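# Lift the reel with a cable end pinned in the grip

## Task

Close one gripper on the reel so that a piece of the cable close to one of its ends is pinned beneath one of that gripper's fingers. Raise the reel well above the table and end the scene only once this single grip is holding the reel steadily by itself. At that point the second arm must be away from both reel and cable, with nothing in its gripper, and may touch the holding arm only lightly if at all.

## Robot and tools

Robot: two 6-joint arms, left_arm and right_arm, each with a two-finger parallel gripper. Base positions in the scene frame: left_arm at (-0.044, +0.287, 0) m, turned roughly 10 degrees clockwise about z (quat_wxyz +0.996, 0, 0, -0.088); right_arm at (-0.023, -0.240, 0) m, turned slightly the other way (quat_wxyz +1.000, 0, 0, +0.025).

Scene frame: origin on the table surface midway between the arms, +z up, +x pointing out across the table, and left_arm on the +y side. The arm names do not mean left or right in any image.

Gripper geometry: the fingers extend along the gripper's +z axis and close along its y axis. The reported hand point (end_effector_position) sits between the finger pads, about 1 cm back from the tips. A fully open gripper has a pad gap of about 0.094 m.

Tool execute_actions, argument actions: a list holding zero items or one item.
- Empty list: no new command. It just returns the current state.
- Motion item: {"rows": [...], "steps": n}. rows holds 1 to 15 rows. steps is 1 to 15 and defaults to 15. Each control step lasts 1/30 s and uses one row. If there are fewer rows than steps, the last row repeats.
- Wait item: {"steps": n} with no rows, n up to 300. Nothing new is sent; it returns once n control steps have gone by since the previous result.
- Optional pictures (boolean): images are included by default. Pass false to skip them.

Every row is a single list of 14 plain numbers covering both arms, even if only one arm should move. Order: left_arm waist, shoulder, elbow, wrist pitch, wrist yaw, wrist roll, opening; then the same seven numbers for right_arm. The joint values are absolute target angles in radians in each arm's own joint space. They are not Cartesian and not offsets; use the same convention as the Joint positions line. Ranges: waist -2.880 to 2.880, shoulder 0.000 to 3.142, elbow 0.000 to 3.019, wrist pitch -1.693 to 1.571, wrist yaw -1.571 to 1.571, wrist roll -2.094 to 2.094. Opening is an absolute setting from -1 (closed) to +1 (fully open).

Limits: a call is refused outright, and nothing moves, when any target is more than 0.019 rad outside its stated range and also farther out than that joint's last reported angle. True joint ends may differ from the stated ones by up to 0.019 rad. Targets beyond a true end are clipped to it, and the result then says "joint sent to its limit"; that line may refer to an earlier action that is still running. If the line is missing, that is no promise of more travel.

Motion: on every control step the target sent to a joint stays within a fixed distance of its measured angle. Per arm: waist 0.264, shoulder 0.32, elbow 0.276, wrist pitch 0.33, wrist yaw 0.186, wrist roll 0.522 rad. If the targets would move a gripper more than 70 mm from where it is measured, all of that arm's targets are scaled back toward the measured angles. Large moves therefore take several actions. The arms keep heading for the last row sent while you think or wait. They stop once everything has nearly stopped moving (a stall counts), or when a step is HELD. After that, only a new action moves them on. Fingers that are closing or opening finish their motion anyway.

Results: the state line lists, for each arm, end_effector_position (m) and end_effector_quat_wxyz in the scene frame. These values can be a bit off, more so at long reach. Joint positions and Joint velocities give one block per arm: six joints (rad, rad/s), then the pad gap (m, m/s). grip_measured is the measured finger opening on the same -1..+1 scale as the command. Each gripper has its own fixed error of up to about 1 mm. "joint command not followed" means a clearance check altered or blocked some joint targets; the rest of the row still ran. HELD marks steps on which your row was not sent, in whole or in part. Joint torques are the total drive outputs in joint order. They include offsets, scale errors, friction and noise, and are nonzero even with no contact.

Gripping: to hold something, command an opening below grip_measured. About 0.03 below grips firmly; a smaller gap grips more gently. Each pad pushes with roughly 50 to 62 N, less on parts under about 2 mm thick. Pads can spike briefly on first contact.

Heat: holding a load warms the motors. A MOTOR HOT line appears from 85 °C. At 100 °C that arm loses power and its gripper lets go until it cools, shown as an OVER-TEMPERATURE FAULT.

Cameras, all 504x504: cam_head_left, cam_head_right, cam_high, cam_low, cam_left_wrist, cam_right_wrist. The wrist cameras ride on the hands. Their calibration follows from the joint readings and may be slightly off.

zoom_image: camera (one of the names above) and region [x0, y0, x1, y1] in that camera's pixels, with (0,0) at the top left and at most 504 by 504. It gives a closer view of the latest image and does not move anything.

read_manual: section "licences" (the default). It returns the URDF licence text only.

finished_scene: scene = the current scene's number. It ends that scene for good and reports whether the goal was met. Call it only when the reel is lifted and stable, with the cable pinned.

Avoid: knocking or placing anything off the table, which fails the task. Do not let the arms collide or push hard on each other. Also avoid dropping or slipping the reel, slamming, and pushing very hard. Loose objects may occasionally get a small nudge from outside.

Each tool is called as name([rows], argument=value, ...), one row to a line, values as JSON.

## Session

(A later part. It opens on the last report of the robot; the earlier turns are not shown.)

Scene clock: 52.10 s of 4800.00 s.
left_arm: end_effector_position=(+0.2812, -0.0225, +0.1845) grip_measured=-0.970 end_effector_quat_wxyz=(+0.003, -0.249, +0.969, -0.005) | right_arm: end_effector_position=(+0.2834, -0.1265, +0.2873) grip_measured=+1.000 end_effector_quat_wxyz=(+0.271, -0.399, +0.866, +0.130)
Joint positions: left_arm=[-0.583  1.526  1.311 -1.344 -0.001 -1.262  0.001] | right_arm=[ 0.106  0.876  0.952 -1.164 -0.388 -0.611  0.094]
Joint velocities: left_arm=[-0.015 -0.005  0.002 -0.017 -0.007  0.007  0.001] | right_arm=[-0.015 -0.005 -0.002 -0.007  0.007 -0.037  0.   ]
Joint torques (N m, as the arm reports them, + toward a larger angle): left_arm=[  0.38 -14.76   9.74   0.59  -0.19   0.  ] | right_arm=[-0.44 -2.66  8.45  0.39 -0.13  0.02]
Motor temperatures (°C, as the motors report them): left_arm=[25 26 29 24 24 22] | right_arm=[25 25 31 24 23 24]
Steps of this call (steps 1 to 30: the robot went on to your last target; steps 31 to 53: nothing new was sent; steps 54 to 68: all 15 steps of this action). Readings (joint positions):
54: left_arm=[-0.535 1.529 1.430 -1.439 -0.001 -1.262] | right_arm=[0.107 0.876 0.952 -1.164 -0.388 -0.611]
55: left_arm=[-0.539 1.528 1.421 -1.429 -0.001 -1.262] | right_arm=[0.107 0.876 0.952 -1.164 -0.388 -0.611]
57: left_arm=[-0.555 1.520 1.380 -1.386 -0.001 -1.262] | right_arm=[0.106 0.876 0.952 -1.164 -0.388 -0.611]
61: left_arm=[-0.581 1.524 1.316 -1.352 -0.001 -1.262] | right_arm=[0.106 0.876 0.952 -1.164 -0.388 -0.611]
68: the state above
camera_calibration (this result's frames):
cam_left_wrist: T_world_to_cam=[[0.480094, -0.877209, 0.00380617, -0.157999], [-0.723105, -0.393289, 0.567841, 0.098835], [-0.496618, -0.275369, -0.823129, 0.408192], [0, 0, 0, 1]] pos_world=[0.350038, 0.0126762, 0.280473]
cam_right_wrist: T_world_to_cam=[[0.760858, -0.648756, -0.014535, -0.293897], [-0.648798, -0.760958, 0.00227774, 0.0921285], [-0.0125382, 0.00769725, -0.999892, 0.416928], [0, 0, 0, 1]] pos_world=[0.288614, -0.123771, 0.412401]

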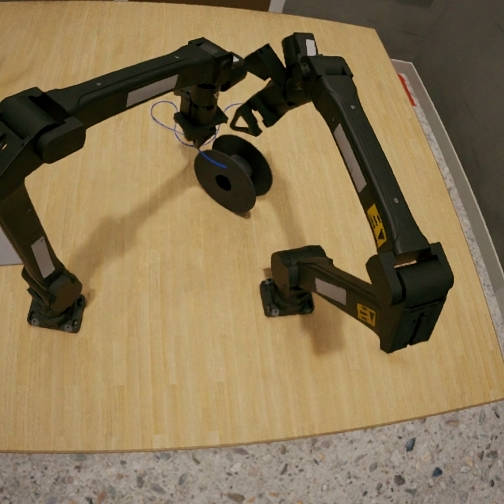

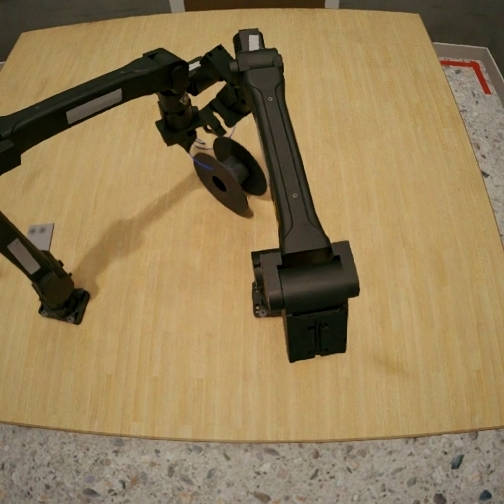

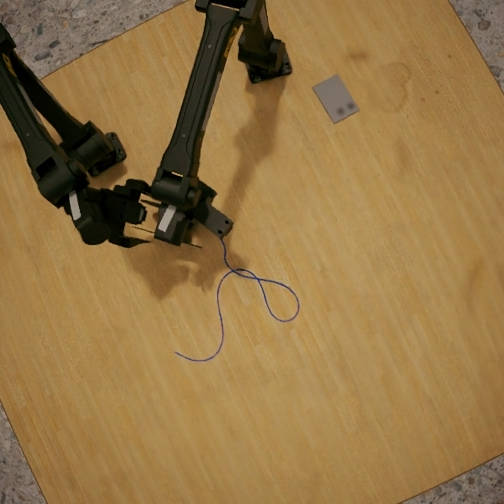

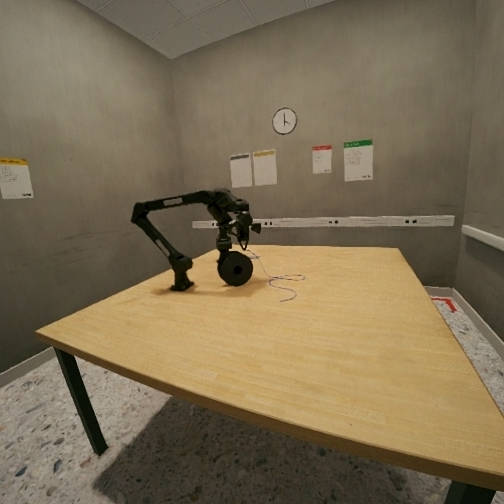

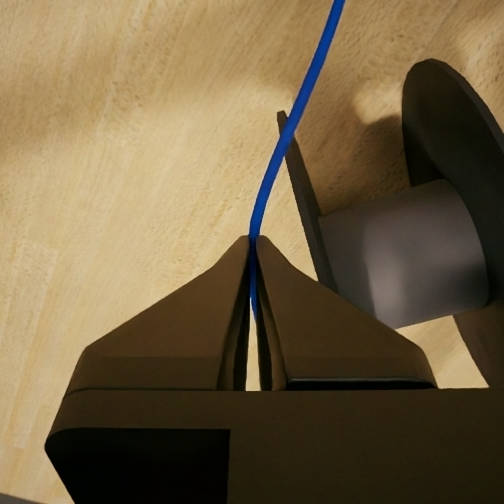

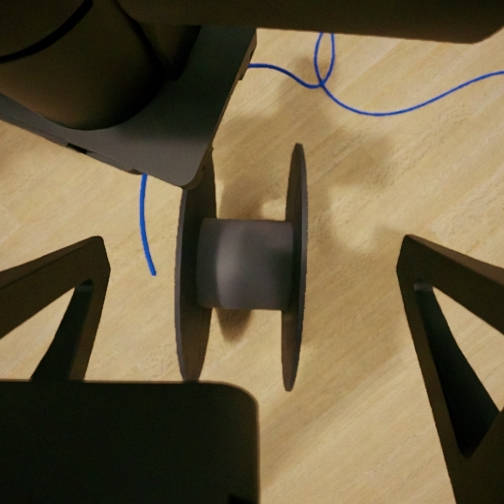

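execute_actions([
  {"rows":[[-0.585,1.49,1.26,-1.27,0,-1.25,-1,0.12,0.867,0.954,-1.171,-0.386,-0.6,1],[-0.585,1.49,1.26,-1.27,0,-1.25,-1,0.12,0.867,0.954,-1.171,-0.386,-0.6,1],[-0.585,1.44,1.2,-1.18,0,-1.25,-1,0.135,0.867,0.954,-1.171,-0.386,-0.6,1],[-0.585,1.44,1.2,-1.18,0,-1.25,-1,0.135,0.867,0.954,-1.171,-0.386,-0.6,1],[-0.585,1.39,1.13,-1.08,0,-1.25,-1,0.135,0.867,0.954,-1.171,-0.386,-0.6,1],[-0.585,1.39,1.13,-1.08,0,-1.25,-1,0.135,0.867,0.954,-1.171,-0.386,-0.6,1],[-0.585,1.34,1.07,-0.98,0,-1.25,-1,0.135,0.867,0.954,-1.171,-0.386,-0.6,1],[-0.585,1.34,1.07,-0.98,0,-1.25,-1,0.135,0.867,0.954,-1.171,-0.386,-0.6,1],[-0.585,1.295,1.01,-0.87,0,-1.25,-1,0.135,0.867,0.954,-1.171,-0.386,-0.6,1],[-0.585,1.295,1.01,-0.87,0,-1.25,-1,0.135,0.867,0.954,-1.171,-0.386,-0.6,1],[-0.585,1.25,0.955,-0.76,0,-1.25,-1,0.135,0.867,0.954,-1.171,-0.386,-0.6,1]],"steps":15},
], pictures=false)

execute_actions([
  {"steps":12},
])

Scene clock: 56.30 s of 4800.00 s.
left_arm: end_effector_position=(+0.2811, -0.0224, +0.1923) grip_measured=-0.970 end_effector_quat_wxyz=(+0.132, -0.241, +0.938, -0.210) | right_arm: end_effector_position=(+0.2817, -0.1220, +0.2873) grip_measured=+1.000 end_effector_quat_wxyz=(+0.270, -0.405, +0.863, +0.132)
Joint positions: left_arm=[-0.583  1.239  0.967 -0.797 -0.001 -1.261  0.001] | right_arm=[ 0.121  0.876  0.952 -1.164 -0.388 -0.611  0.094]
Joint velocities: left_arm=[-0.005 -0.151  0.007  0.256  0.051 -0.051 -0.   ] | right_arm=[ 0.005 -0.005 -0.017 -0.007 -0.007 -0.051  0.   ]
Joint torques (N m, as the arm reports them, + toward a larger angle): left_arm=[ 0.55 -8.51  9.64  1.76 -0.15  0.04] | right_arm=[ 1.48 -2.28  8.56  0.45 -0.13  0.03]
Motor temperatures (°C, as the motors report them): left_arm=[25 27 29 24 24 22] | right_arm=[25 24 31 24 23 24]
Steps of this call (steps 1 to 15: the robot went on to your last target; steps 16 to 111: nothing new was sent; steps 112 to 126: all 15 steps of this action). Readings (joint positions):
112: left_arm=[-0.583 1.523 1.304 -1.329 -0.001 -1.262] | right_arm=[0.106 0.876 0.952 -1.164 -0.388 -0.611]
113: left_arm=[-0.583 1.516 1.293 -1.309 -0.001 -1.262] | right_arm=[0.106 0.876 0.952 -1.164 -0.388 -0.611]
115: left_arm=[-0.583 1.488 1.246 -1.240 -0.001 -1.262] | right_arm=[0.110 0.876 0.952 -1.164 -0.388 -0.611]
119: left_arm=[-0.583 1.389 1.111 -1.062 -0.001 -1.261] | right_arm=[0.120 0.876 0.952 -1.164 -0.388 -0.611]
126: the state above

Scene clock: 56.70 s of 4800.00 s.
left_arm: end_effector_position=(+0.2839, -0.0251, +0.1957) grip_measured=-0.970 end_effector_quat_wxyz=(+0.138, -0.240, +0.936, -0.219) | right_arm: end_effector_position=(+0.2817, -0.1220, +0.2873) grip_measured=+1.000 end_effector_quat_wxyz=(+0.270, -0.405, +0.863, +0.132)
Joint positions: left_arm=[-0.583  1.236  0.967 -0.778 -0.001 -1.261  0.001] | right_arm=[ 0.121  0.876  0.952 -1.164 -0.388 -0.611  0.094]
Joint velocities: left_arm=[ 0.005  0.005  0.002  0.012 -0.007 -0.051 -0.   ] | right_arm=[-0.005 -0.005 -0.007  0.002 -0.051 -0.037  0.   ]
Joint torques (N m, as the arm reports them, + toward a larger angle): left_arm=[ 0.95 -9.32  9.68  1.81 -0.16  0.07] | right_arm=[ 1.64 -2.94  8.4   0.31 -0.12  0.02]
Motor temperatures (°C, as the motors report them): left_arm=[25 26 29 24 24 22] | right_arm=[25 24 31 24 23 24]
Steps of this call (steps 1 to 12: the robot went on to your last target). Readings (joint positions):
1: left_arm=[-0.583 1.236 0.967 -0.790 -0.001 -1.261] | right_arm=[0.121 0.876 0.952 -1.164 -0.388 -0.611]
2: left_arm=[-0.583 1.235 0.967 -0.783 -0.001 -1.261] | right_arm=[0.121 0.876 0.952 -1.164 -0.388 -0.611]
4: left_arm=[-0.583 1.236 0.967 -0.779 -0.001 -1.261] | right_arm=[0.121 0.876 0.952 -1.164 -0.388 -0.611]
8: left_arm=[-0.583 1.236 0.967 -0.778 -0.001 -1.261] | right_arm=[0.121 0.876 0.952 -1.164 -0.388 -0.611]
12: the state above
camera_calibration (this result's frames):
cam_left_wrist: T_world_to_cam=[[0.38951, -0.792694, 0.468954, -0.224859], [-0.901409, -0.223583, 0.370772, 0.186872], [-0.189059, -0.567139, -0.80163, 0.319235], [0, 0, 0, 1]] pos_world=[0.316387, 0.0445877, 0.29207]
cam_right_wrist: T_world_to_cam=[[0.770182, -0.637659, -0.014535, -0.291014], [-0.637699, -0.770282, 0.00227774, 0.0901484], [-0.0126485, 0.00751469, -0.999892, 0.416881], [0, 0, 0, 1]] pos_world=[0.286894, -0.119261, 0.412401]

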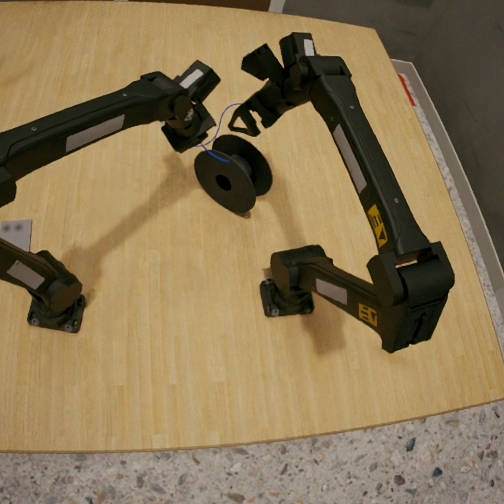

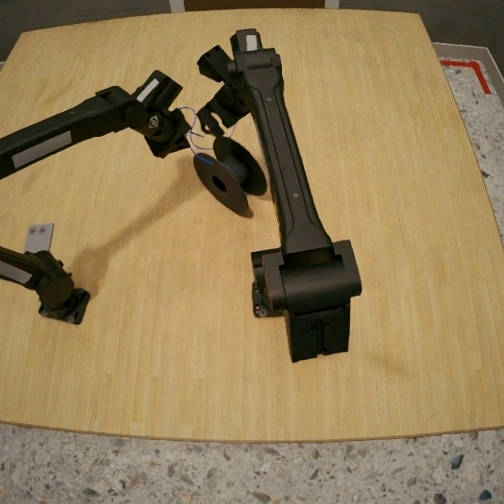

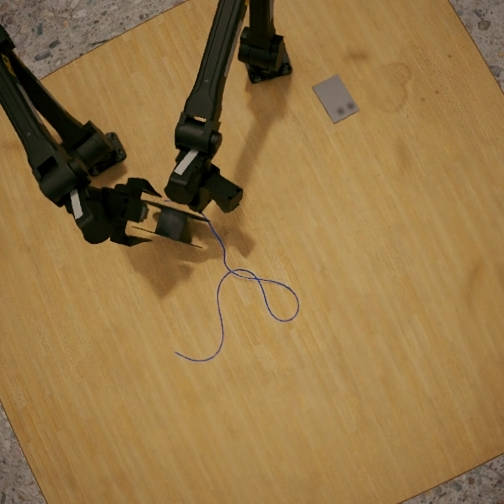

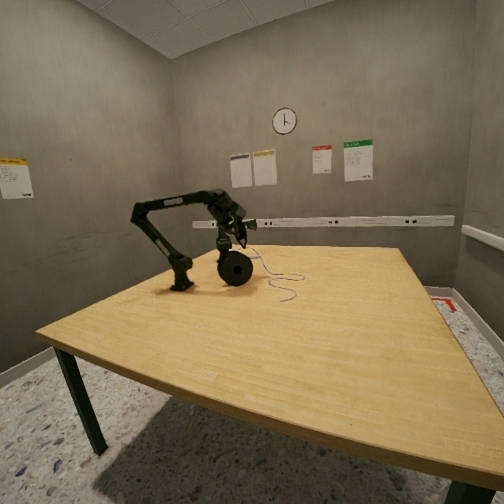

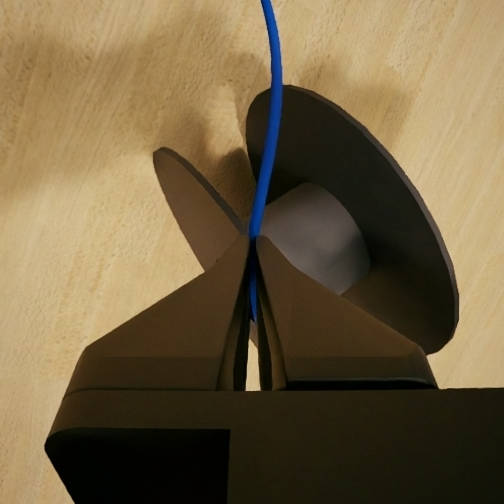

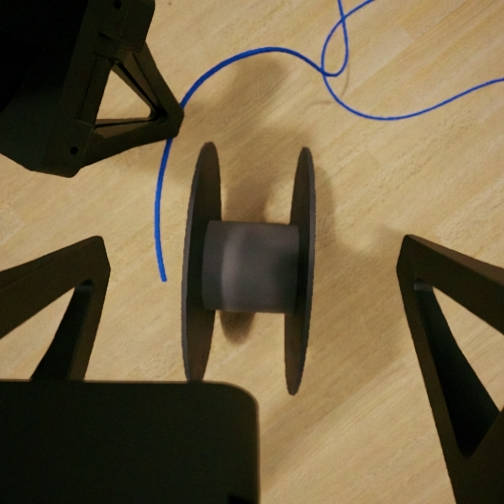

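execute_actions([
  {"rows":[[-0.585,1.25,0.925,-0.73,0,-1.25,-1,0.145,0.872,0.9,-1.11,-0.386,-0.6,1],[-0.585,1.25,0.925,-0.73,0,-1.25,-1,0.145,0.872,0.9,-1.11,-0.386,-0.6,1],[-0.585,1.25,0.925,-0.73,0,-1.25,-1,0.145,0.872,0.9,-1.11,-0.386,-0.6,1],[-0.585,1.25,0.925,-0.73,0,-1.25,-1,0.145,0.877,0.84,-1.05,-0.386,-0.6,1],[-0.585,1.25,0.925,-0.73,0,-1.25,-1,0.145,0.877,0.84,-1.05,-0.386,-0.6,1],[-0.585,1.25,0.925,-0.73,0,-1.25,-1,0.145,0.877,0.84,-1.05,-0.386,-0.6,1],[-0.585,1.25,0.925,-0.73,0,-1.25,-1,0.145,0.883,0.77,-0.97,-0.386,-0.6,1]],"steps":15},
])

Scene clock: 59.10 s of 4800.00 s.
left_arm: end_effector_position=(+0.2808, -0.0221, +0.1830) grip_measured=-0.970 end_effector_quat_wxyz=(+0.137, -0.240, +0.936, -0.217) | right_arm: end_effector_position=(+0.2758, -0.1200, +0.2084) grip_measured=+1.000 end_effector_quat_wxyz=(+0.256, -0.408, +0.866, +0.137)
Joint positions: left_arm=[-0.583  1.237  0.934 -0.748 -0.001 -1.261  0.001] | right_arm=[ 0.13   0.886  0.758 -0.989 -0.388 -0.611  0.094]
Joint velocities: left_arm=[-0.005 -0.005 -0.002 -0.012 -0.007  0.022 -0.   ] | right_arm=[ 0.005 -0.015 -0.007  0.095  0.007  0.037  0.   ]
Joint torques (N m, as the arm reports them, + toward a larger angle): left_arm=[ 0.39 -9.18  9.87  1.82 -0.13  0.05] | right_arm=[ 1.69 -2.2   9.04  1.19 -0.16  0.04]
Motor temperatures (°C, as the motors report them): left_arm=[25 26 29 24 24 22] | right_arm=[25 24 31 24 23 24]
Steps of this call (steps 1 to 30: the robot went on to your last target; steps 31 to 57: nothing new was sent; steps 58 to 72: all 15 steps of this action). Readings (joint positions):
58: left_arm=[-0.583 1.236 0.963 -0.770 -0.001 -1.261] | right_arm=[0.121 0.875 0.946 -1.154 -0.388 -0.611]
59: left_arm=[-0.583 1.236 0.957 -0.759 -0.001 -1.261] | right_arm=[0.123 0.873 0.935 -1.140 -0.388 -0.611]
61: left_arm=[-0.583 1.237 0.944 -0.751 -0.001 -1.261] | right_arm=[0.127 0.872 0.906 -1.115 -0.388 -0.611]
65: left_arm=[-0.583 1.237 0.934 -0.751 -0.001 -1.261] | right_arm=[0.130 0.872 0.814 -1.027 -0.388 -0.611]
72: the state above
camera_calibration (this result's frames):
cam_left_wrist: T_world_to_cam=[[0.390803, -0.793922, 0.465791, -0.21514], [-0.900381, -0.224559, 0.372675, 0.188794], [-0.191277, -0.565032, -0.802591, 0.310953], [0, 0, 0, 1]] pos_world=[0.313542, 0.0472892, 0.279419]
cam_right_wrist: T_world_to_cam=[[0.775532, -0.630411, -0.0336424, -0.282947], [-0.629936, -0.776258, 0.0245729, 0.0806375], [-0.0416063, 0.00213548, -0.999132, 0.345118], [0, 0, 0, 1]] pos_world=[0.28459, -0.116514, 0.333318]

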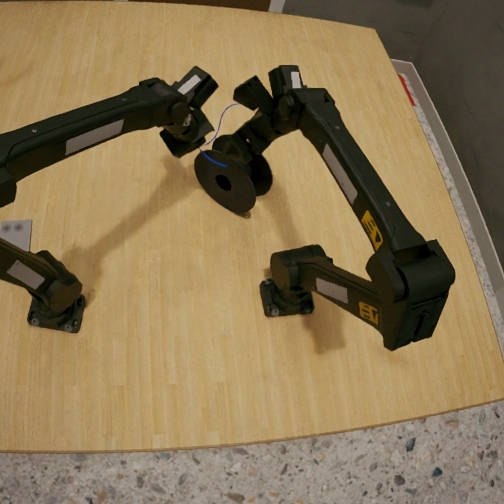

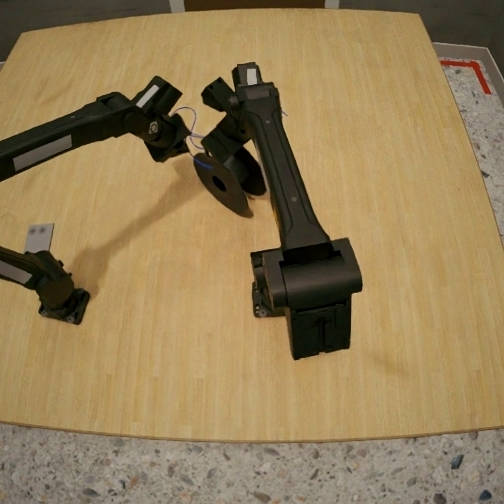

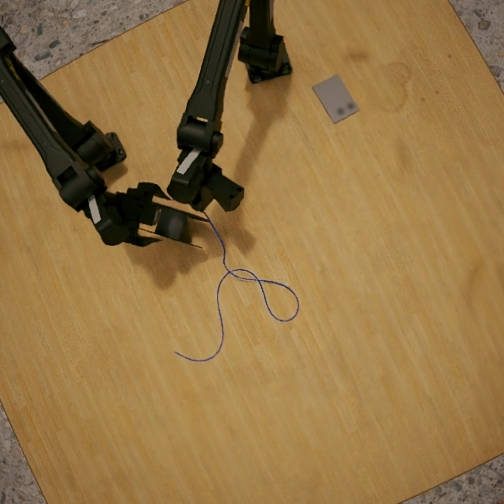

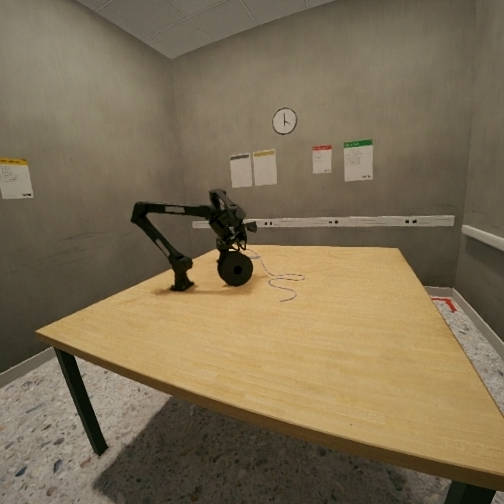

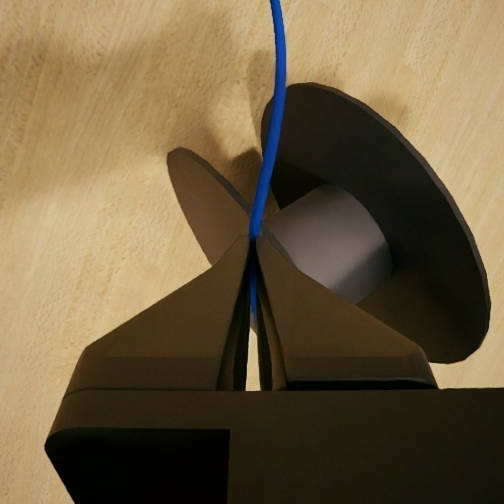

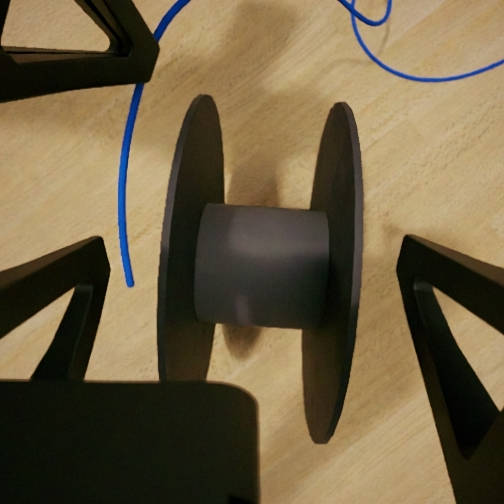

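execute_actions([
  {"rows":[[-0.585,1.285,0.97,-0.74,0,-1.25,-1,0.15,0.883,0.77,-0.97,-0.386,-0.6,1],[-0.585,1.285,0.97,-0.74,0,-1.25,-1,0.15,0.883,0.77,-0.97,-0.386,-0.6,1],[-0.585,1.285,0.97,-0.74,0,-1.25,-1,0.15,0.883,0.77,-0.97,-0.386,-0.6,1],[-0.585,1.285,0.97,-0.74,0,-1.25,-1,0.15,0.883,0.77,-0.97,-0.386,-0.6,1],[-0.585,1.285,0.97,-0.74,0,-1.25,-1,0.15,0.883,0.77,-0.97,-0.386,-0.6,1],[-0.585,1.285,0.97,-0.74,0,-1.25,-1,0.15,0.888,0.72,-0.92,-0.386,-0.6,1]],"steps":15},
])

Scene clock: 60.87 s of 4800.00 s.
left_arm: end_effector_position=(+0.2821, -0.0233, +0.1659) grip_measured=-0.970 end_effector_quat_wxyz=(+0.126, -0.241, +0.941, -0.201) | right_arm: end_effector_position=(+0.2760, -0.1186, +0.1957) grip_measured=+1.000 end_effector_quat_wxyz=(+0.262, -0.411, +0.863, +0.135)
Joint positions: left_arm=[-0.583  1.277  0.934 -0.748 -0.001 -1.261  0.001] | right_arm=[ 0.134  0.885  0.72  -0.937 -0.388 -0.611  0.094]
Joint velocities: left_arm=[-0.024 -0.005  0.002 -0.007 -0.051 -0.007  0.   ] | right_arm=[-0.024 -0.005  0.002  0.017 -0.007  0.007  0.   ]
Joint torques (N m, as the arm reports them, + toward a larger angle): left_arm=[  0.63 -10.46  13.78   1.27  -0.16   0.04] | right_arm=[ 1.53 -2.13  8.52  1.07 -0.14  0.04]
Motor temperatures (°C, as the motors report them): left_arm=[25 26 29 24 24 22] | right_arm=[25 24 31 24 23 24]
Steps of this call (steps 1 to 15: the robot went on to your last target; steps 16 to 38: nothing new was sent; steps 39 to 53: all 15 steps of this action). Readings (joint positions):
39: left_arm=[-0.583 1.239 0.934 -0.748 -0.001 -1.261] | right_arm=[0.130 0.886 0.758 -0.986 -0.388 -0.611]
40: left_arm=[-0.583 1.243 0.934 -0.748 -0.001 -1.261] | right_arm=[0.131 0.886 0.758 -0.986 -0.388 -0.611]
42: left_arm=[-0.583 1.256 0.934 -0.748 -0.001 -1.261] | right_arm=[0.133 0.886 0.758 -0.986 -0.388 -0.611]
46: left_arm=[-0.583 1.276 0.934 -0.748 -0.001 -1.261] | right_arm=[0.134 0.885 0.738 -0.947 -0.388 -0.611]
53: the state above
camera_calibration (this result's frames):
cam_left_wrist: T_world_to_cam=[[0.403846, -0.806307, 0.432177, -0.207017], [-0.88927, -0.235111, 0.39233, 0.18941], [-0.214729, -0.542763, -0.811973, 0.305462], [0, 0, 0, 1]] pos_world=[0.317631, 0.0434066, 0.263184]
cam_right_wrist: T_world_to_cam=[[0.778583, -0.627075, -0.0242154, -0.284925], [-0.626945, -0.778945, 0.0135716, 0.0831339], [-0.0273729, 0.00461513, -0.999615, 0.328824], [0, 0, 0, 1]] pos_world=[0.282959, -0.11543, 0.32067]

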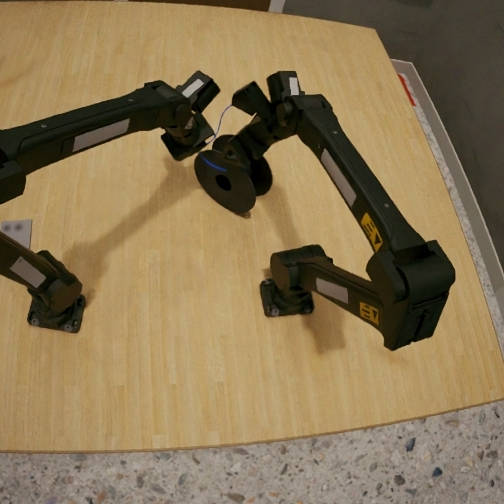

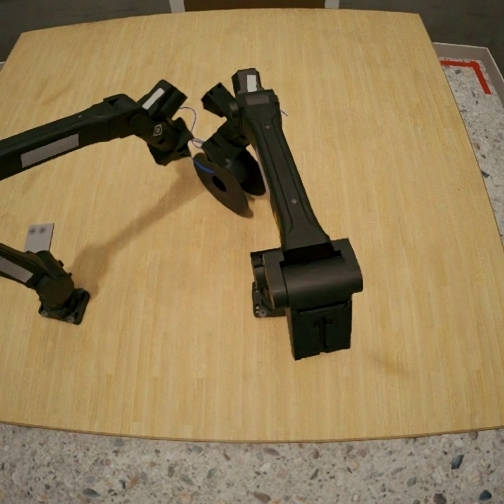

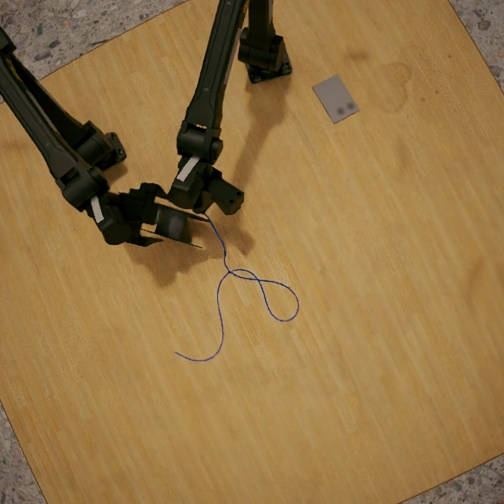

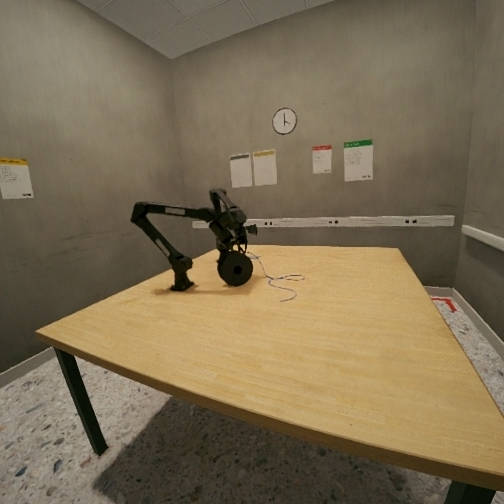

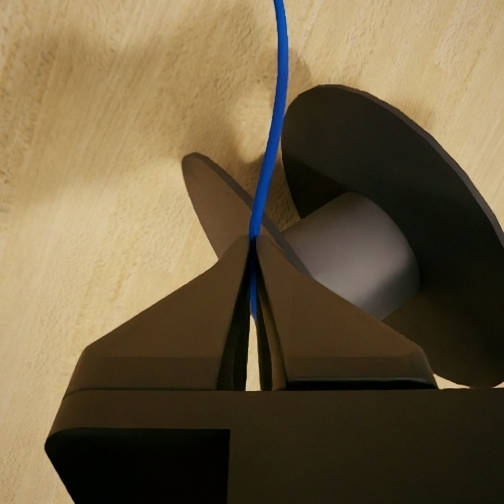

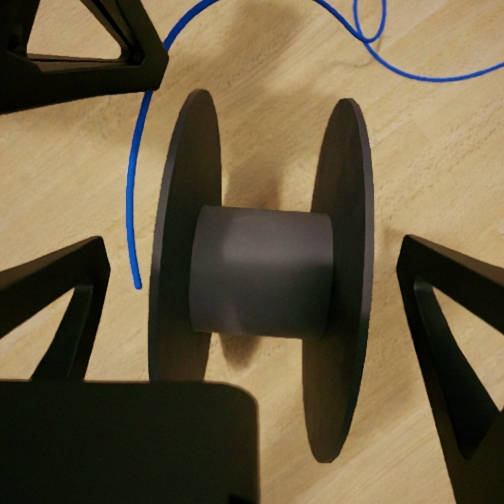

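execute_actions([
  {"rows":[[-0.585,1.285,0.97,-0.74,0,-1.25,-1,0.15,0.893,0.68,-0.88,-0.386,-0.6,1],[-0.585,1.285,0.97,-0.74,0,-1.25,-1,0.15,0.893,0.68,-0.88,-0.386,-0.6,1],[-0.585,1.285,0.97,-0.74,0,-1.25,-1,0.15,0.893,0.68,-0.88,-0.386,-0.6,1],[-0.585,1.285,0.97,-0.74,0,-1.25,-1,0.15,0.898,0.64,-0.84,-0.386,-0.6,1],[-0.585,1.285,0.97,-0.74,0,-1.25,-1,0.15,0.898,0.64,-0.84,-0.386,-0.6,1],[-0.585,1.285,0.97,-0.74,0,-1.25,-1,0.15,0.898,0.64,-0.84,-0.386,-0.6,1],[-0.585,1.285,0.97,-0.74,0,-1.25,-1,0.15,0.905,0.6,-0.79,-0.386,-0.6,1]],"steps":15},
])

Scene clock: 63.00 s of 4800.00 s.
left_arm: end_effector_position=(+0.2821, -0.0233, +0.1659) grip_measured=-0.970 end_effector_quat_wxyz=(+0.126, -0.241, +0.941, -0.201) | right_arm: end_effector_position=(+0.2663, -0.1204, +0.1445) grip_measured=+1.000 end_effector_quat_wxyz=(+0.256, -0.410, +0.865, +0.137)
Joint positions: left_arm=[-0.583  1.277  0.934 -0.748 -0.001 -1.261  0.001] | right_arm=[ 0.134  0.903  0.594 -0.809 -0.388 -0.611  0.094]
Joint velocities: left_arm=[ 0.005  0.005 -0.012 -0.007 -0.037 -0.066 -0.   ] | right_arm=[-0.005  0.005 -0.002  0.056 -0.051  0.066  0.   ]
Joint torques (N m, as the arm reports them, + toward a larger angle): left_arm=[  0.53 -10.05  13.71   1.23  -0.17   0.06] | right_arm=[ 2.13 -2.9   8.45  1.35 -0.13  0.01]
Motor temperatures (°C, as the motors report them): left_arm=[25 26 30 24 24 22] | right_arm=[25 24 31 24 23 24]
Steps of this call (steps 1 to 15: the robot went on to your last target; steps 16 to 49: nothing new was sent; steps 50 to 64: all 15 steps of this action). Readings (joint positions):
50: left_arm=[-0.583 1.277 0.934 -0.748 -0.001 -1.261] | right_arm=[0.134 0.885 0.715 -0.927 -0.388 -0.611]
51: left_arm=[-0.583 1.277 0.934 -0.748 -0.001 -1.261] | right_arm=[0.134 0.885 0.708 -0.912 -0.388 -0.611]
53: left_arm=[-0.583 1.277 0.934 -0.748 -0.001 -1.261] | right_arm=[0.134 0.885 0.687 -0.890 -0.388 -0.611]
57: left_arm=[-0.583 1.277 0.934 -0.748 -0.001 -1.261] | right_arm=[0.134 0.890 0.626 -0.833 -0.388 -0.611]
64: the state above
camera_calibration (this result's frames):
cam_left_wrist: T_world_to_cam=[[0.403846, -0.806307, 0.432177, -0.207017], [-0.88927, -0.235111, 0.39233, 0.18941], [-0.214729, -0.542763, -0.811973, 0.305462], [0, 0, 0, 1]] pos_world=[0.317631, 0.0434066, 0.263184]
cam_right_wrist: T_world_to_cam=[[0.778195, -0.627147, -0.0331464, -0.278375], [-0.626691, -0.778898, 0.023994, 0.074787], [-0.0408655, 0.00210053, -0.999162, 0.280621], [0, 0, 0, 1]] pos_world=[0.274966, -0.11692, 0.269365]

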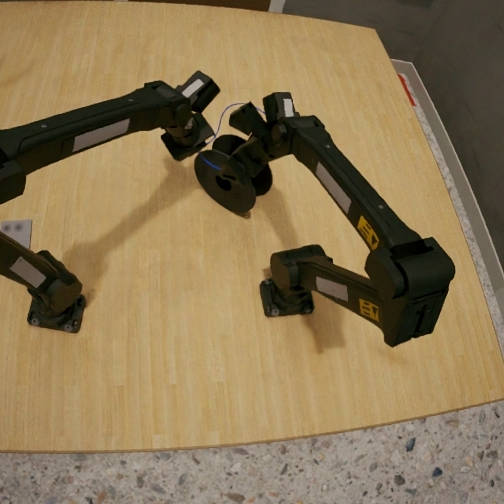

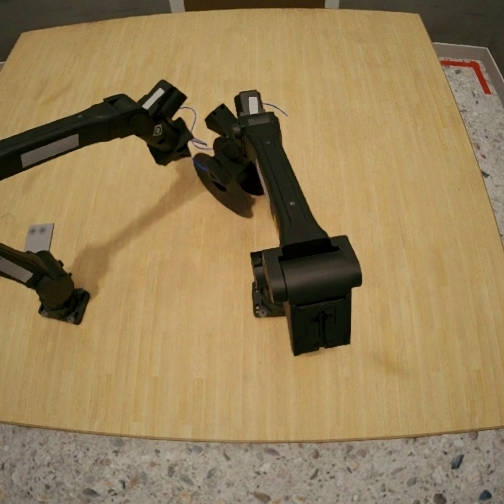

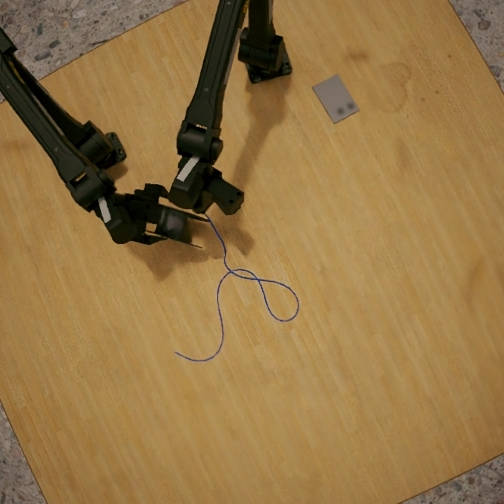

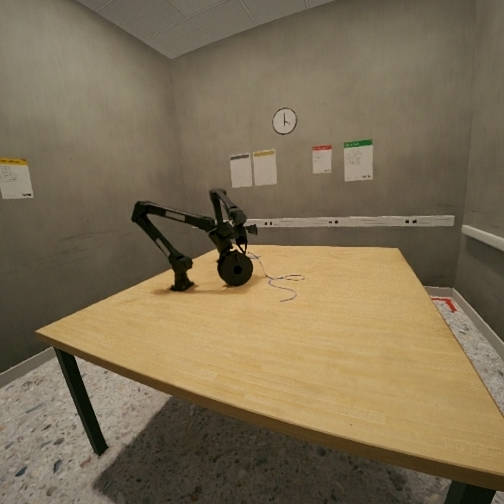

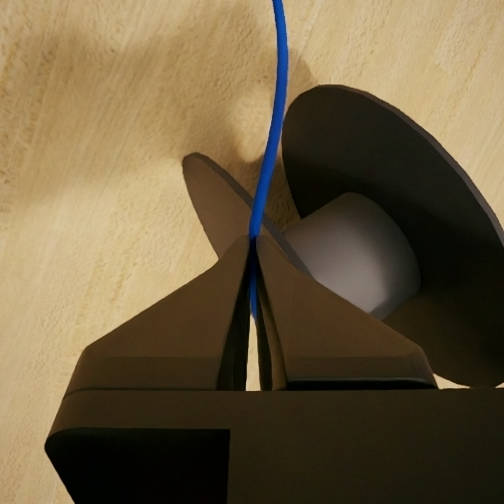

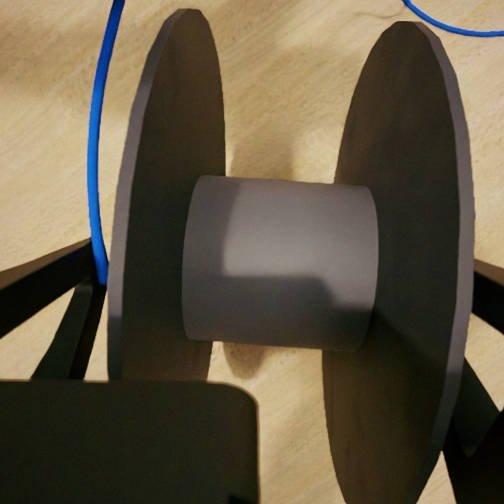

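execute_actions([
  {"rows":[[-0.585,1.285,0.97,-0.74,0,-1.25,-1,0.165,0.945,0.64,-0.79,-0.386,-0.6,1],[-0.585,1.285,0.97,-0.74,0,-1.25,-1,0.165,0.945,0.64,-0.79,-0.386,-0.6,1],[-0.585,1.285,0.97,-0.74,0,-1.25,-1,0.165,0.945,0.64,-0.79,-0.386,-0.6,1],[-0.585,1.285,0.97,-0.74,0,-1.25,-1,0.165,0.945,0.64,-0.79,-0.386,-0.6,1],[-0.585,1.285,0.97,-0.74,0,-1.25,-1,0.165,0.945,0.64,-0.79,-0.386,-0.6,1],[-0.585,1.285,0.97,-0.74,0,-1.25,-1,0.165,0.945,0.64,-0.79,-0.386,-0.6,1],[-0.585,1.285,0.97,-0.74,0,-1.25,-1,0.165,0.945,0.64,-0.79,-0.386,-0.6,0.6],[-0.585,1.285,0.97,-0.74,0,-1.25,-1,0.165,0.945,0.64,-0.79,-0.386,-0.6,0.6],[-0.585,1.285,0.97,-0.74,0,-1.25,-1,0.165,0.945,0.64,-0.79,-0.386,-0.6,0.6],[-0.585,1.285,0.97,-0.74,0,-1.25,-1,0.165,0.945,0.64,-0.79,-0.386,-0.6,0.2]],"steps":15},
])

Scene clock: 65.63 s of 4800.00 s.
left_arm: end_effector_position=(+0.2821, -0.0233, +0.1659) grip_measured=-0.970 end_effector_quat_wxyz=(+0.126, -0.241, +0.941, -0.201) | right_arm: end_effector_position=(+0.2668, -0.1161, +0.1335) grip_measured=+0.546 end_effector_quat_wxyz=(+0.239, -0.414, +0.867, +0.140)
Joint positions: left_arm=[-0.583  1.277  0.934 -0.748 -0.001 -1.261  0.001] | right_arm=[ 0.151  0.943  0.594 -0.799 -0.381 -0.606  0.073]
Joint velocities: left_arm=[-0.015  0.005 -0.007  0.007 -0.037  0.037 -0.   ] | right_arm=[ 0.015 -0.015 -0.002 -0.007  0.022 -0.022  0.   ]
Joint torques (N m, as the arm reports them, + toward a larger angle): left_arm=[  0.42 -10.15  13.83   1.28  -0.16   0.05] | right_arm=[ 1.76 -2.07 10.95  1.07 -0.42  0.  ]
Motor temperatures (°C, as the motors report them): left_arm=[25 26 31 24 24 22] | right_arm=[25 24 32 24 23 24]
Steps of this call (steps 1 to 15: the robot went on to your last target; steps 16 to 64: nothing new was sent; steps 65 to 79: all 15 steps of this action). Readings (joint positions):
65: left_arm=[-0.583 1.277 0.934 -0.748 -0.001 -1.261] | right_arm=[0.136 0.905 0.594 -0.806 -0.388 -0.611]
66: left_arm=[-0.583 1.277 0.934 -0.748 -0.001 -1.261] | right_arm=[0.139 0.911 0.594 -0.805 -0.388 -0.611]
68: left_arm=[-0.583 1.277 0.934 -0.748 -0.001 -1.261] | right_arm=[0.146 0.926 0.594 -0.804 -0.388 -0.611]
72: left_arm=[-0.583 1.277 0.934 -0.748 -0.001 -1.261] | right_arm=[0.149 0.941 0.594 -0.800 -0.384 -0.611]
79: the state above
camera_calibration (this result's frames):
cam_left_wrist: T_world_to_cam=[[0.403846, -0.806307, 0.432177, -0.207017], [-0.88927, -0.235111, 0.39233, 0.18941], [-0.214729, -0.542763, -0.811973, 0.305462], [0, 0, 0, 1]] pos_world=[0.317631, 0.0434066, 0.263184]
cam_right_wrist: T_world_to_cam=[[0.783071, -0.619852, -0.0508227, -0.274557], [-0.617745, -0.784664, 0.0518987, 0.0719789], [-0.0720483, -0.00924495, -0.997358, 0.276432], [0, 0, 0, 1]] pos_world=[0.279379, -0.11115, 0.258012]

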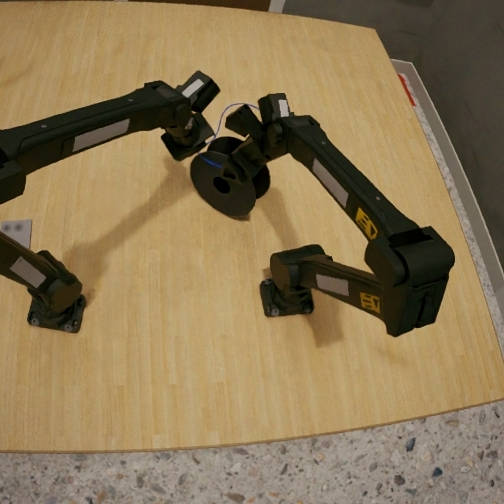

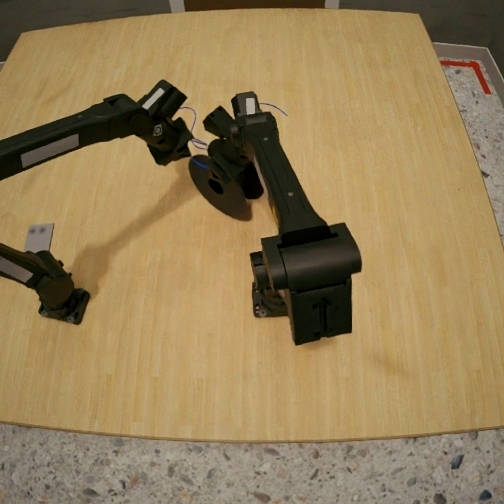

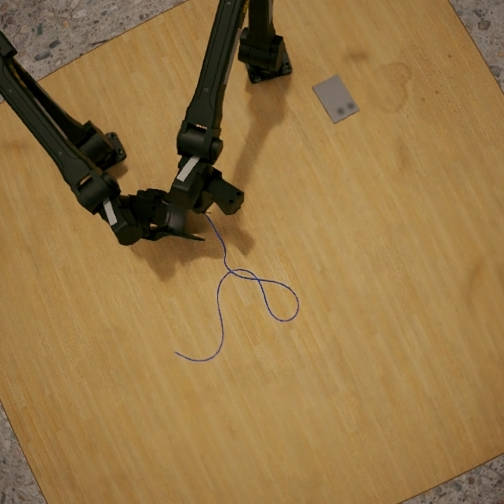

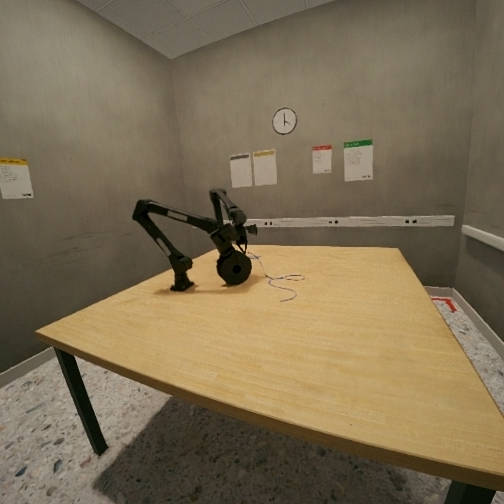

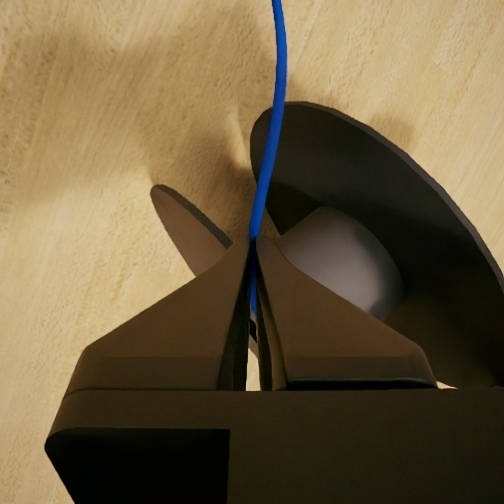

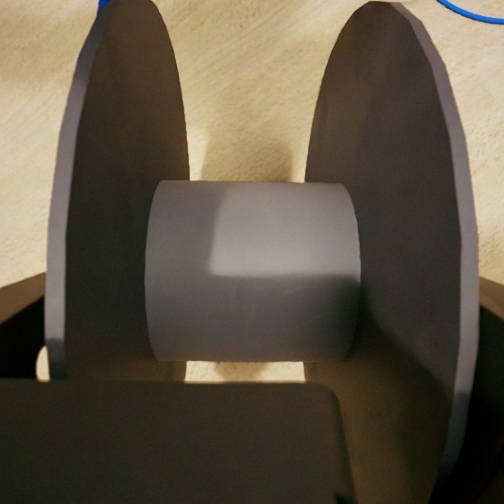

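execute_actions([
  {"rows":[[-0.585,1.285,0.97,-0.74,0,-1.25,-1,0.155,0.945,0.61,-0.79,-0.386,-0.6,0.49]],"steps":6},
], pictures=false)

zoom_image(camera="cam_head_left", region=[150, 100, 290, 230])

Scene clock: 66.90 s of 4800.00 s.
left_arm: end_effector_position=(+0.2821, -0.0233, +0.1659) grip_measured=-0.970 end_effector_quat_wxyz=(+0.126, -0.241, +0.941, -0.201) | right_arm: end_effector_position=(+0.2668, -0.1161, +0.1335) grip_measured=+0.546 end_effector_quat_wxyz=(+0.239, -0.413, +0.867, +0.140)
Joint positions: left_arm=[-0.583  1.277  0.934 -0.748 -0.001 -1.261  0.001] | right_arm=[ 0.151  0.943  0.594 -0.799 -0.381 -0.605  0.073]
Joint velocities: left_arm=[-0.024  0.005 -0.012  0.012  0.125 -0.095  0.   ] | right_arm=[-0.005 -0.005 -0.012  0.007 -0.066  0.022  0.   ]
Joint torques (N m, as the arm reports them, + toward a larger angle): left_arm=[  0.87 -10.41  13.71   1.29  -0.15   0.05] | right_arm=[ 1.17 -2.07  8.93  0.76 -0.37 -0.02]
Motor temperatures (°C, as the motors report them): left_arm=[25 26 31 24 24 22] | right_arm=[25 24 32 24 23 24]
Steps of this call (steps 1 to 15: the robot went on to your last target; steps 16 to 32: nothing new was sent; steps 33 to 38: all 6 steps of this action). Readings (joint positions):
33: left_arm=[-0.583 1.277 0.934 -0.748 -0.001 -1.261] | right_arm=[0.151 0.943 0.594 -0.799 -0.381 -0.605]
34: left_arm=[-0.583 1.277 0.934 -0.748 -0.001 -1.261] | right_arm=[0.151 0.943 0.594 -0.799 -0.381 -0.605]
36: left_arm=[-0.583 1.277 0.934 -0.748 -0.001 -1.261] | right_arm=[0.151 0.943 0.594 -0.799 -0.381 -0.605]
38: the state above

Region (150, 100, 290, 230) of cam_head_left's 504x504 image, scaled by 3.600, with more detail than that image has; it fills the top 468 rows of this view, and the rest is white.

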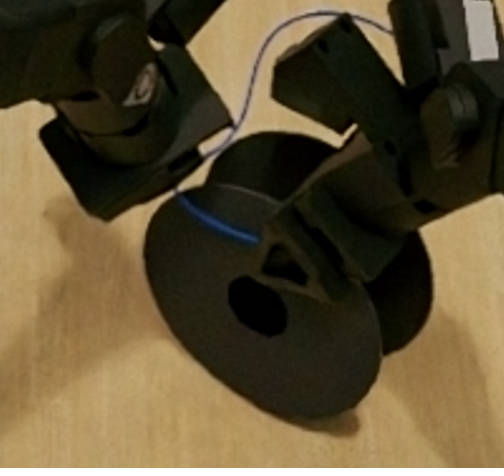

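execute_actions([
  {"rows":[[-0.585,1.285,0.97,-0.74,0,-1.25,0,0.155,0.945,0.61,-0.79,-0.386,-0.6,0.49],[-0.585,1.285,0.97,-0.74,0,-1.25,0,0.155,0.945,0.61,-0.79,-0.386,-0.6,0.49],[-0.585,1.285,0.97,-0.74,0,-1.25,0,0.155,0.945,0.61,-0.79,-0.386,-0.6,0.49],[-0.585,1.285,0.97,-0.74,0,-1.25,0,0.155,0.945,0.61,-0.79,-0.386,-0.6,0.49],[-0.585,1.285,0.97,-0.74,0,-1.25,0,0.155,0.945,0.61,-0.79,-0.386,-0.6,0.49],[-0.585,1.2,0.97,-0.74,0,-1.25,0,0.155,0.945,0.61,-0.79,-0.386,-0.6,0.49],[-0.585,1.12,0.97,-0.74,0,-1.25,0,0.155,0.945,0.61,-0.79,-0.386,-0.6,0.49],[-0.585,1.04,0.97,-0.74,0,-1.25,0,0.155,0.945,0.61,-0.79,-0.386,-0.6,0.49],[-0.5,0.95,0.95,-0.8,0,-1.25,0,0.155,0.945,0.61,-0.79,-0.386,-0.6,0.49],[-0.3,0.8,0.8,-0.9,0,-1.0,0,0.155,0.945,0.61,-0.79,-0.386,-0.6,0.49],[0.2,0.6,0.6,-0.9,0,-0.5,0,0.155,0.945,0.61,-0.79,-0.386,-0.6,0.49]],"steps":15},
])

Scene clock: 69.13 s of 4800.00 s.
left_arm: end_effector_position=(+0.2602, +0.0921, +0.2279) grip_measured=-0.002 end_effector_quat_wxyz=(+0.222, -0.211, +0.925, -0.227) | right_arm: end_effector_position=(+0.2668, -0.1161, +0.1335) grip_measured=+0.546 end_effector_quat_wxyz=(+0.239, -0.413, +0.867, +0.140)
Joint positions: left_arm=[-0.39   0.882  0.773 -0.815  0.003 -1.017  0.047] | right_arm=[ 0.151  0.943  0.594 -0.799 -0.381 -0.605  0.073]
Joint velocities: left_arm=[ 1.402 -1.783 -1.062 -0.349 -0.066  1.429  0.   ] | right_arm=[ 0.005 -0.005  0.002 -0.012 -0.022  0.022  0.001]
Joint torques (N m, as the arm reports them, + toward a larger angle): left_arm=[ 1.47 -5.44 10.13  0.57 -0.24  0.05] | right_arm=[ 1.21 -2.36  9.04  0.87 -0.4   0.  ]
Motor temperatures (°C, as the motors report them): left_arm=[25 26 31 24 24 22] | right_arm=[25 24 32 24 23 24]
Steps of this call (steps 1 to 15: the robot went on to your last target; steps 16 to 52: nothing new was sent; steps 53 to 67: all 15 steps of this action). Readings (joint positions):
53: left_arm=[-0.583 1.277 0.934 -0.748 -0.001 -1.261] | right_arm=[0.151 0.943 0.594 -0.799 -0.381 -0.605]
54: left_arm=[-0.583 1.277 0.934 -0.748 -0.001 -1.261] | right_arm=[0.151 0.943 0.594 -0.799 -0.381 -0.605]
56: left_arm=[-0.583 1.277 0.934 -0.748 -0.001 -1.261] | right_arm=[0.151 0.943 0.594 -0.799 -0.381 -0.605]
60: left_arm=[-0.583 1.238 0.934 -0.748 -0.001 -1.261] | right_arm=[0.151 0.943 0.594 -0.799 -0.381 -0.605]
67: the state above
camera_calibration (this result's frames):
cam_left_wrist: T_world_to_cam=[[0.291548, -0.81144, 0.506523, -0.119201], [-0.955212, -0.218908, 0.199121, 0.232463], [-0.050693, -0.54189, -0.838919, 0.377126], [0, 0, 0, 1]] pos_world=[0.275922, 0.158525, 0.330468]
cam_right_wrist: T_world_to_cam=[[0.782862, -0.620099, -0.051025, -0.274503], [-0.617989, -0.784471, 0.0519131, 0.0720647], [-0.0722189, -0.00910787, -0.997347, 0.276492], [0, 0, 0, 1]] pos_world=[0.279401, -0.111168, 0.258011]

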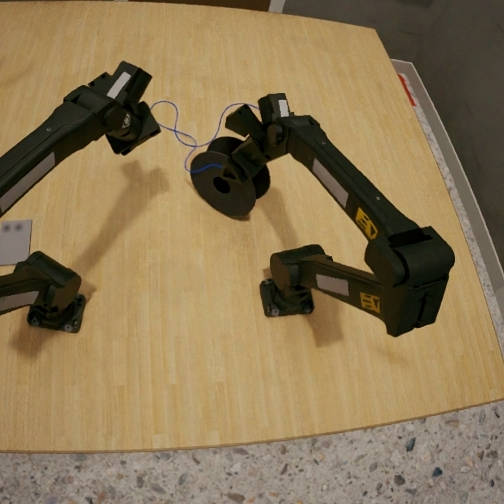

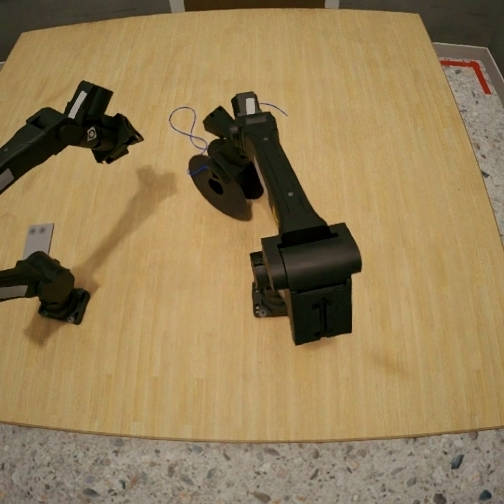

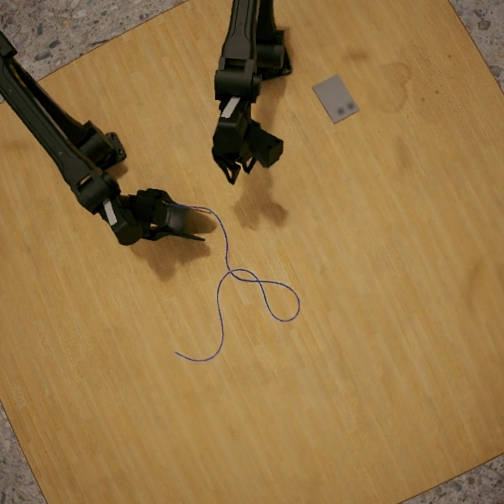

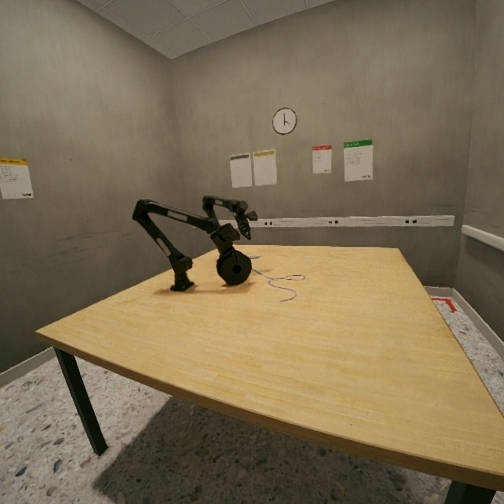

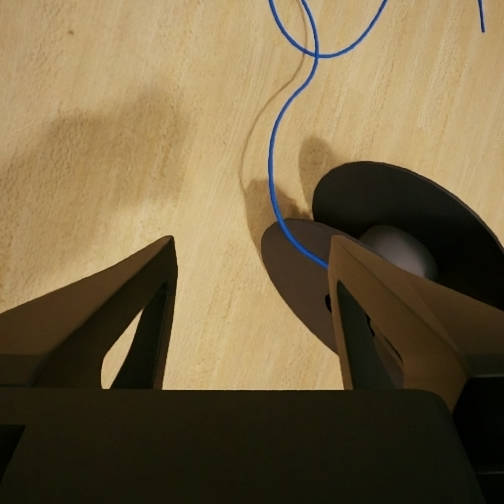

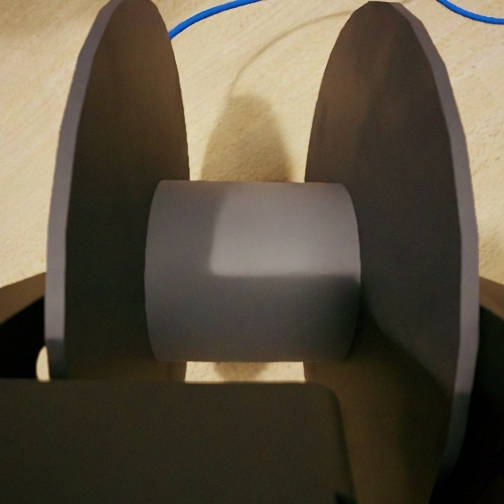

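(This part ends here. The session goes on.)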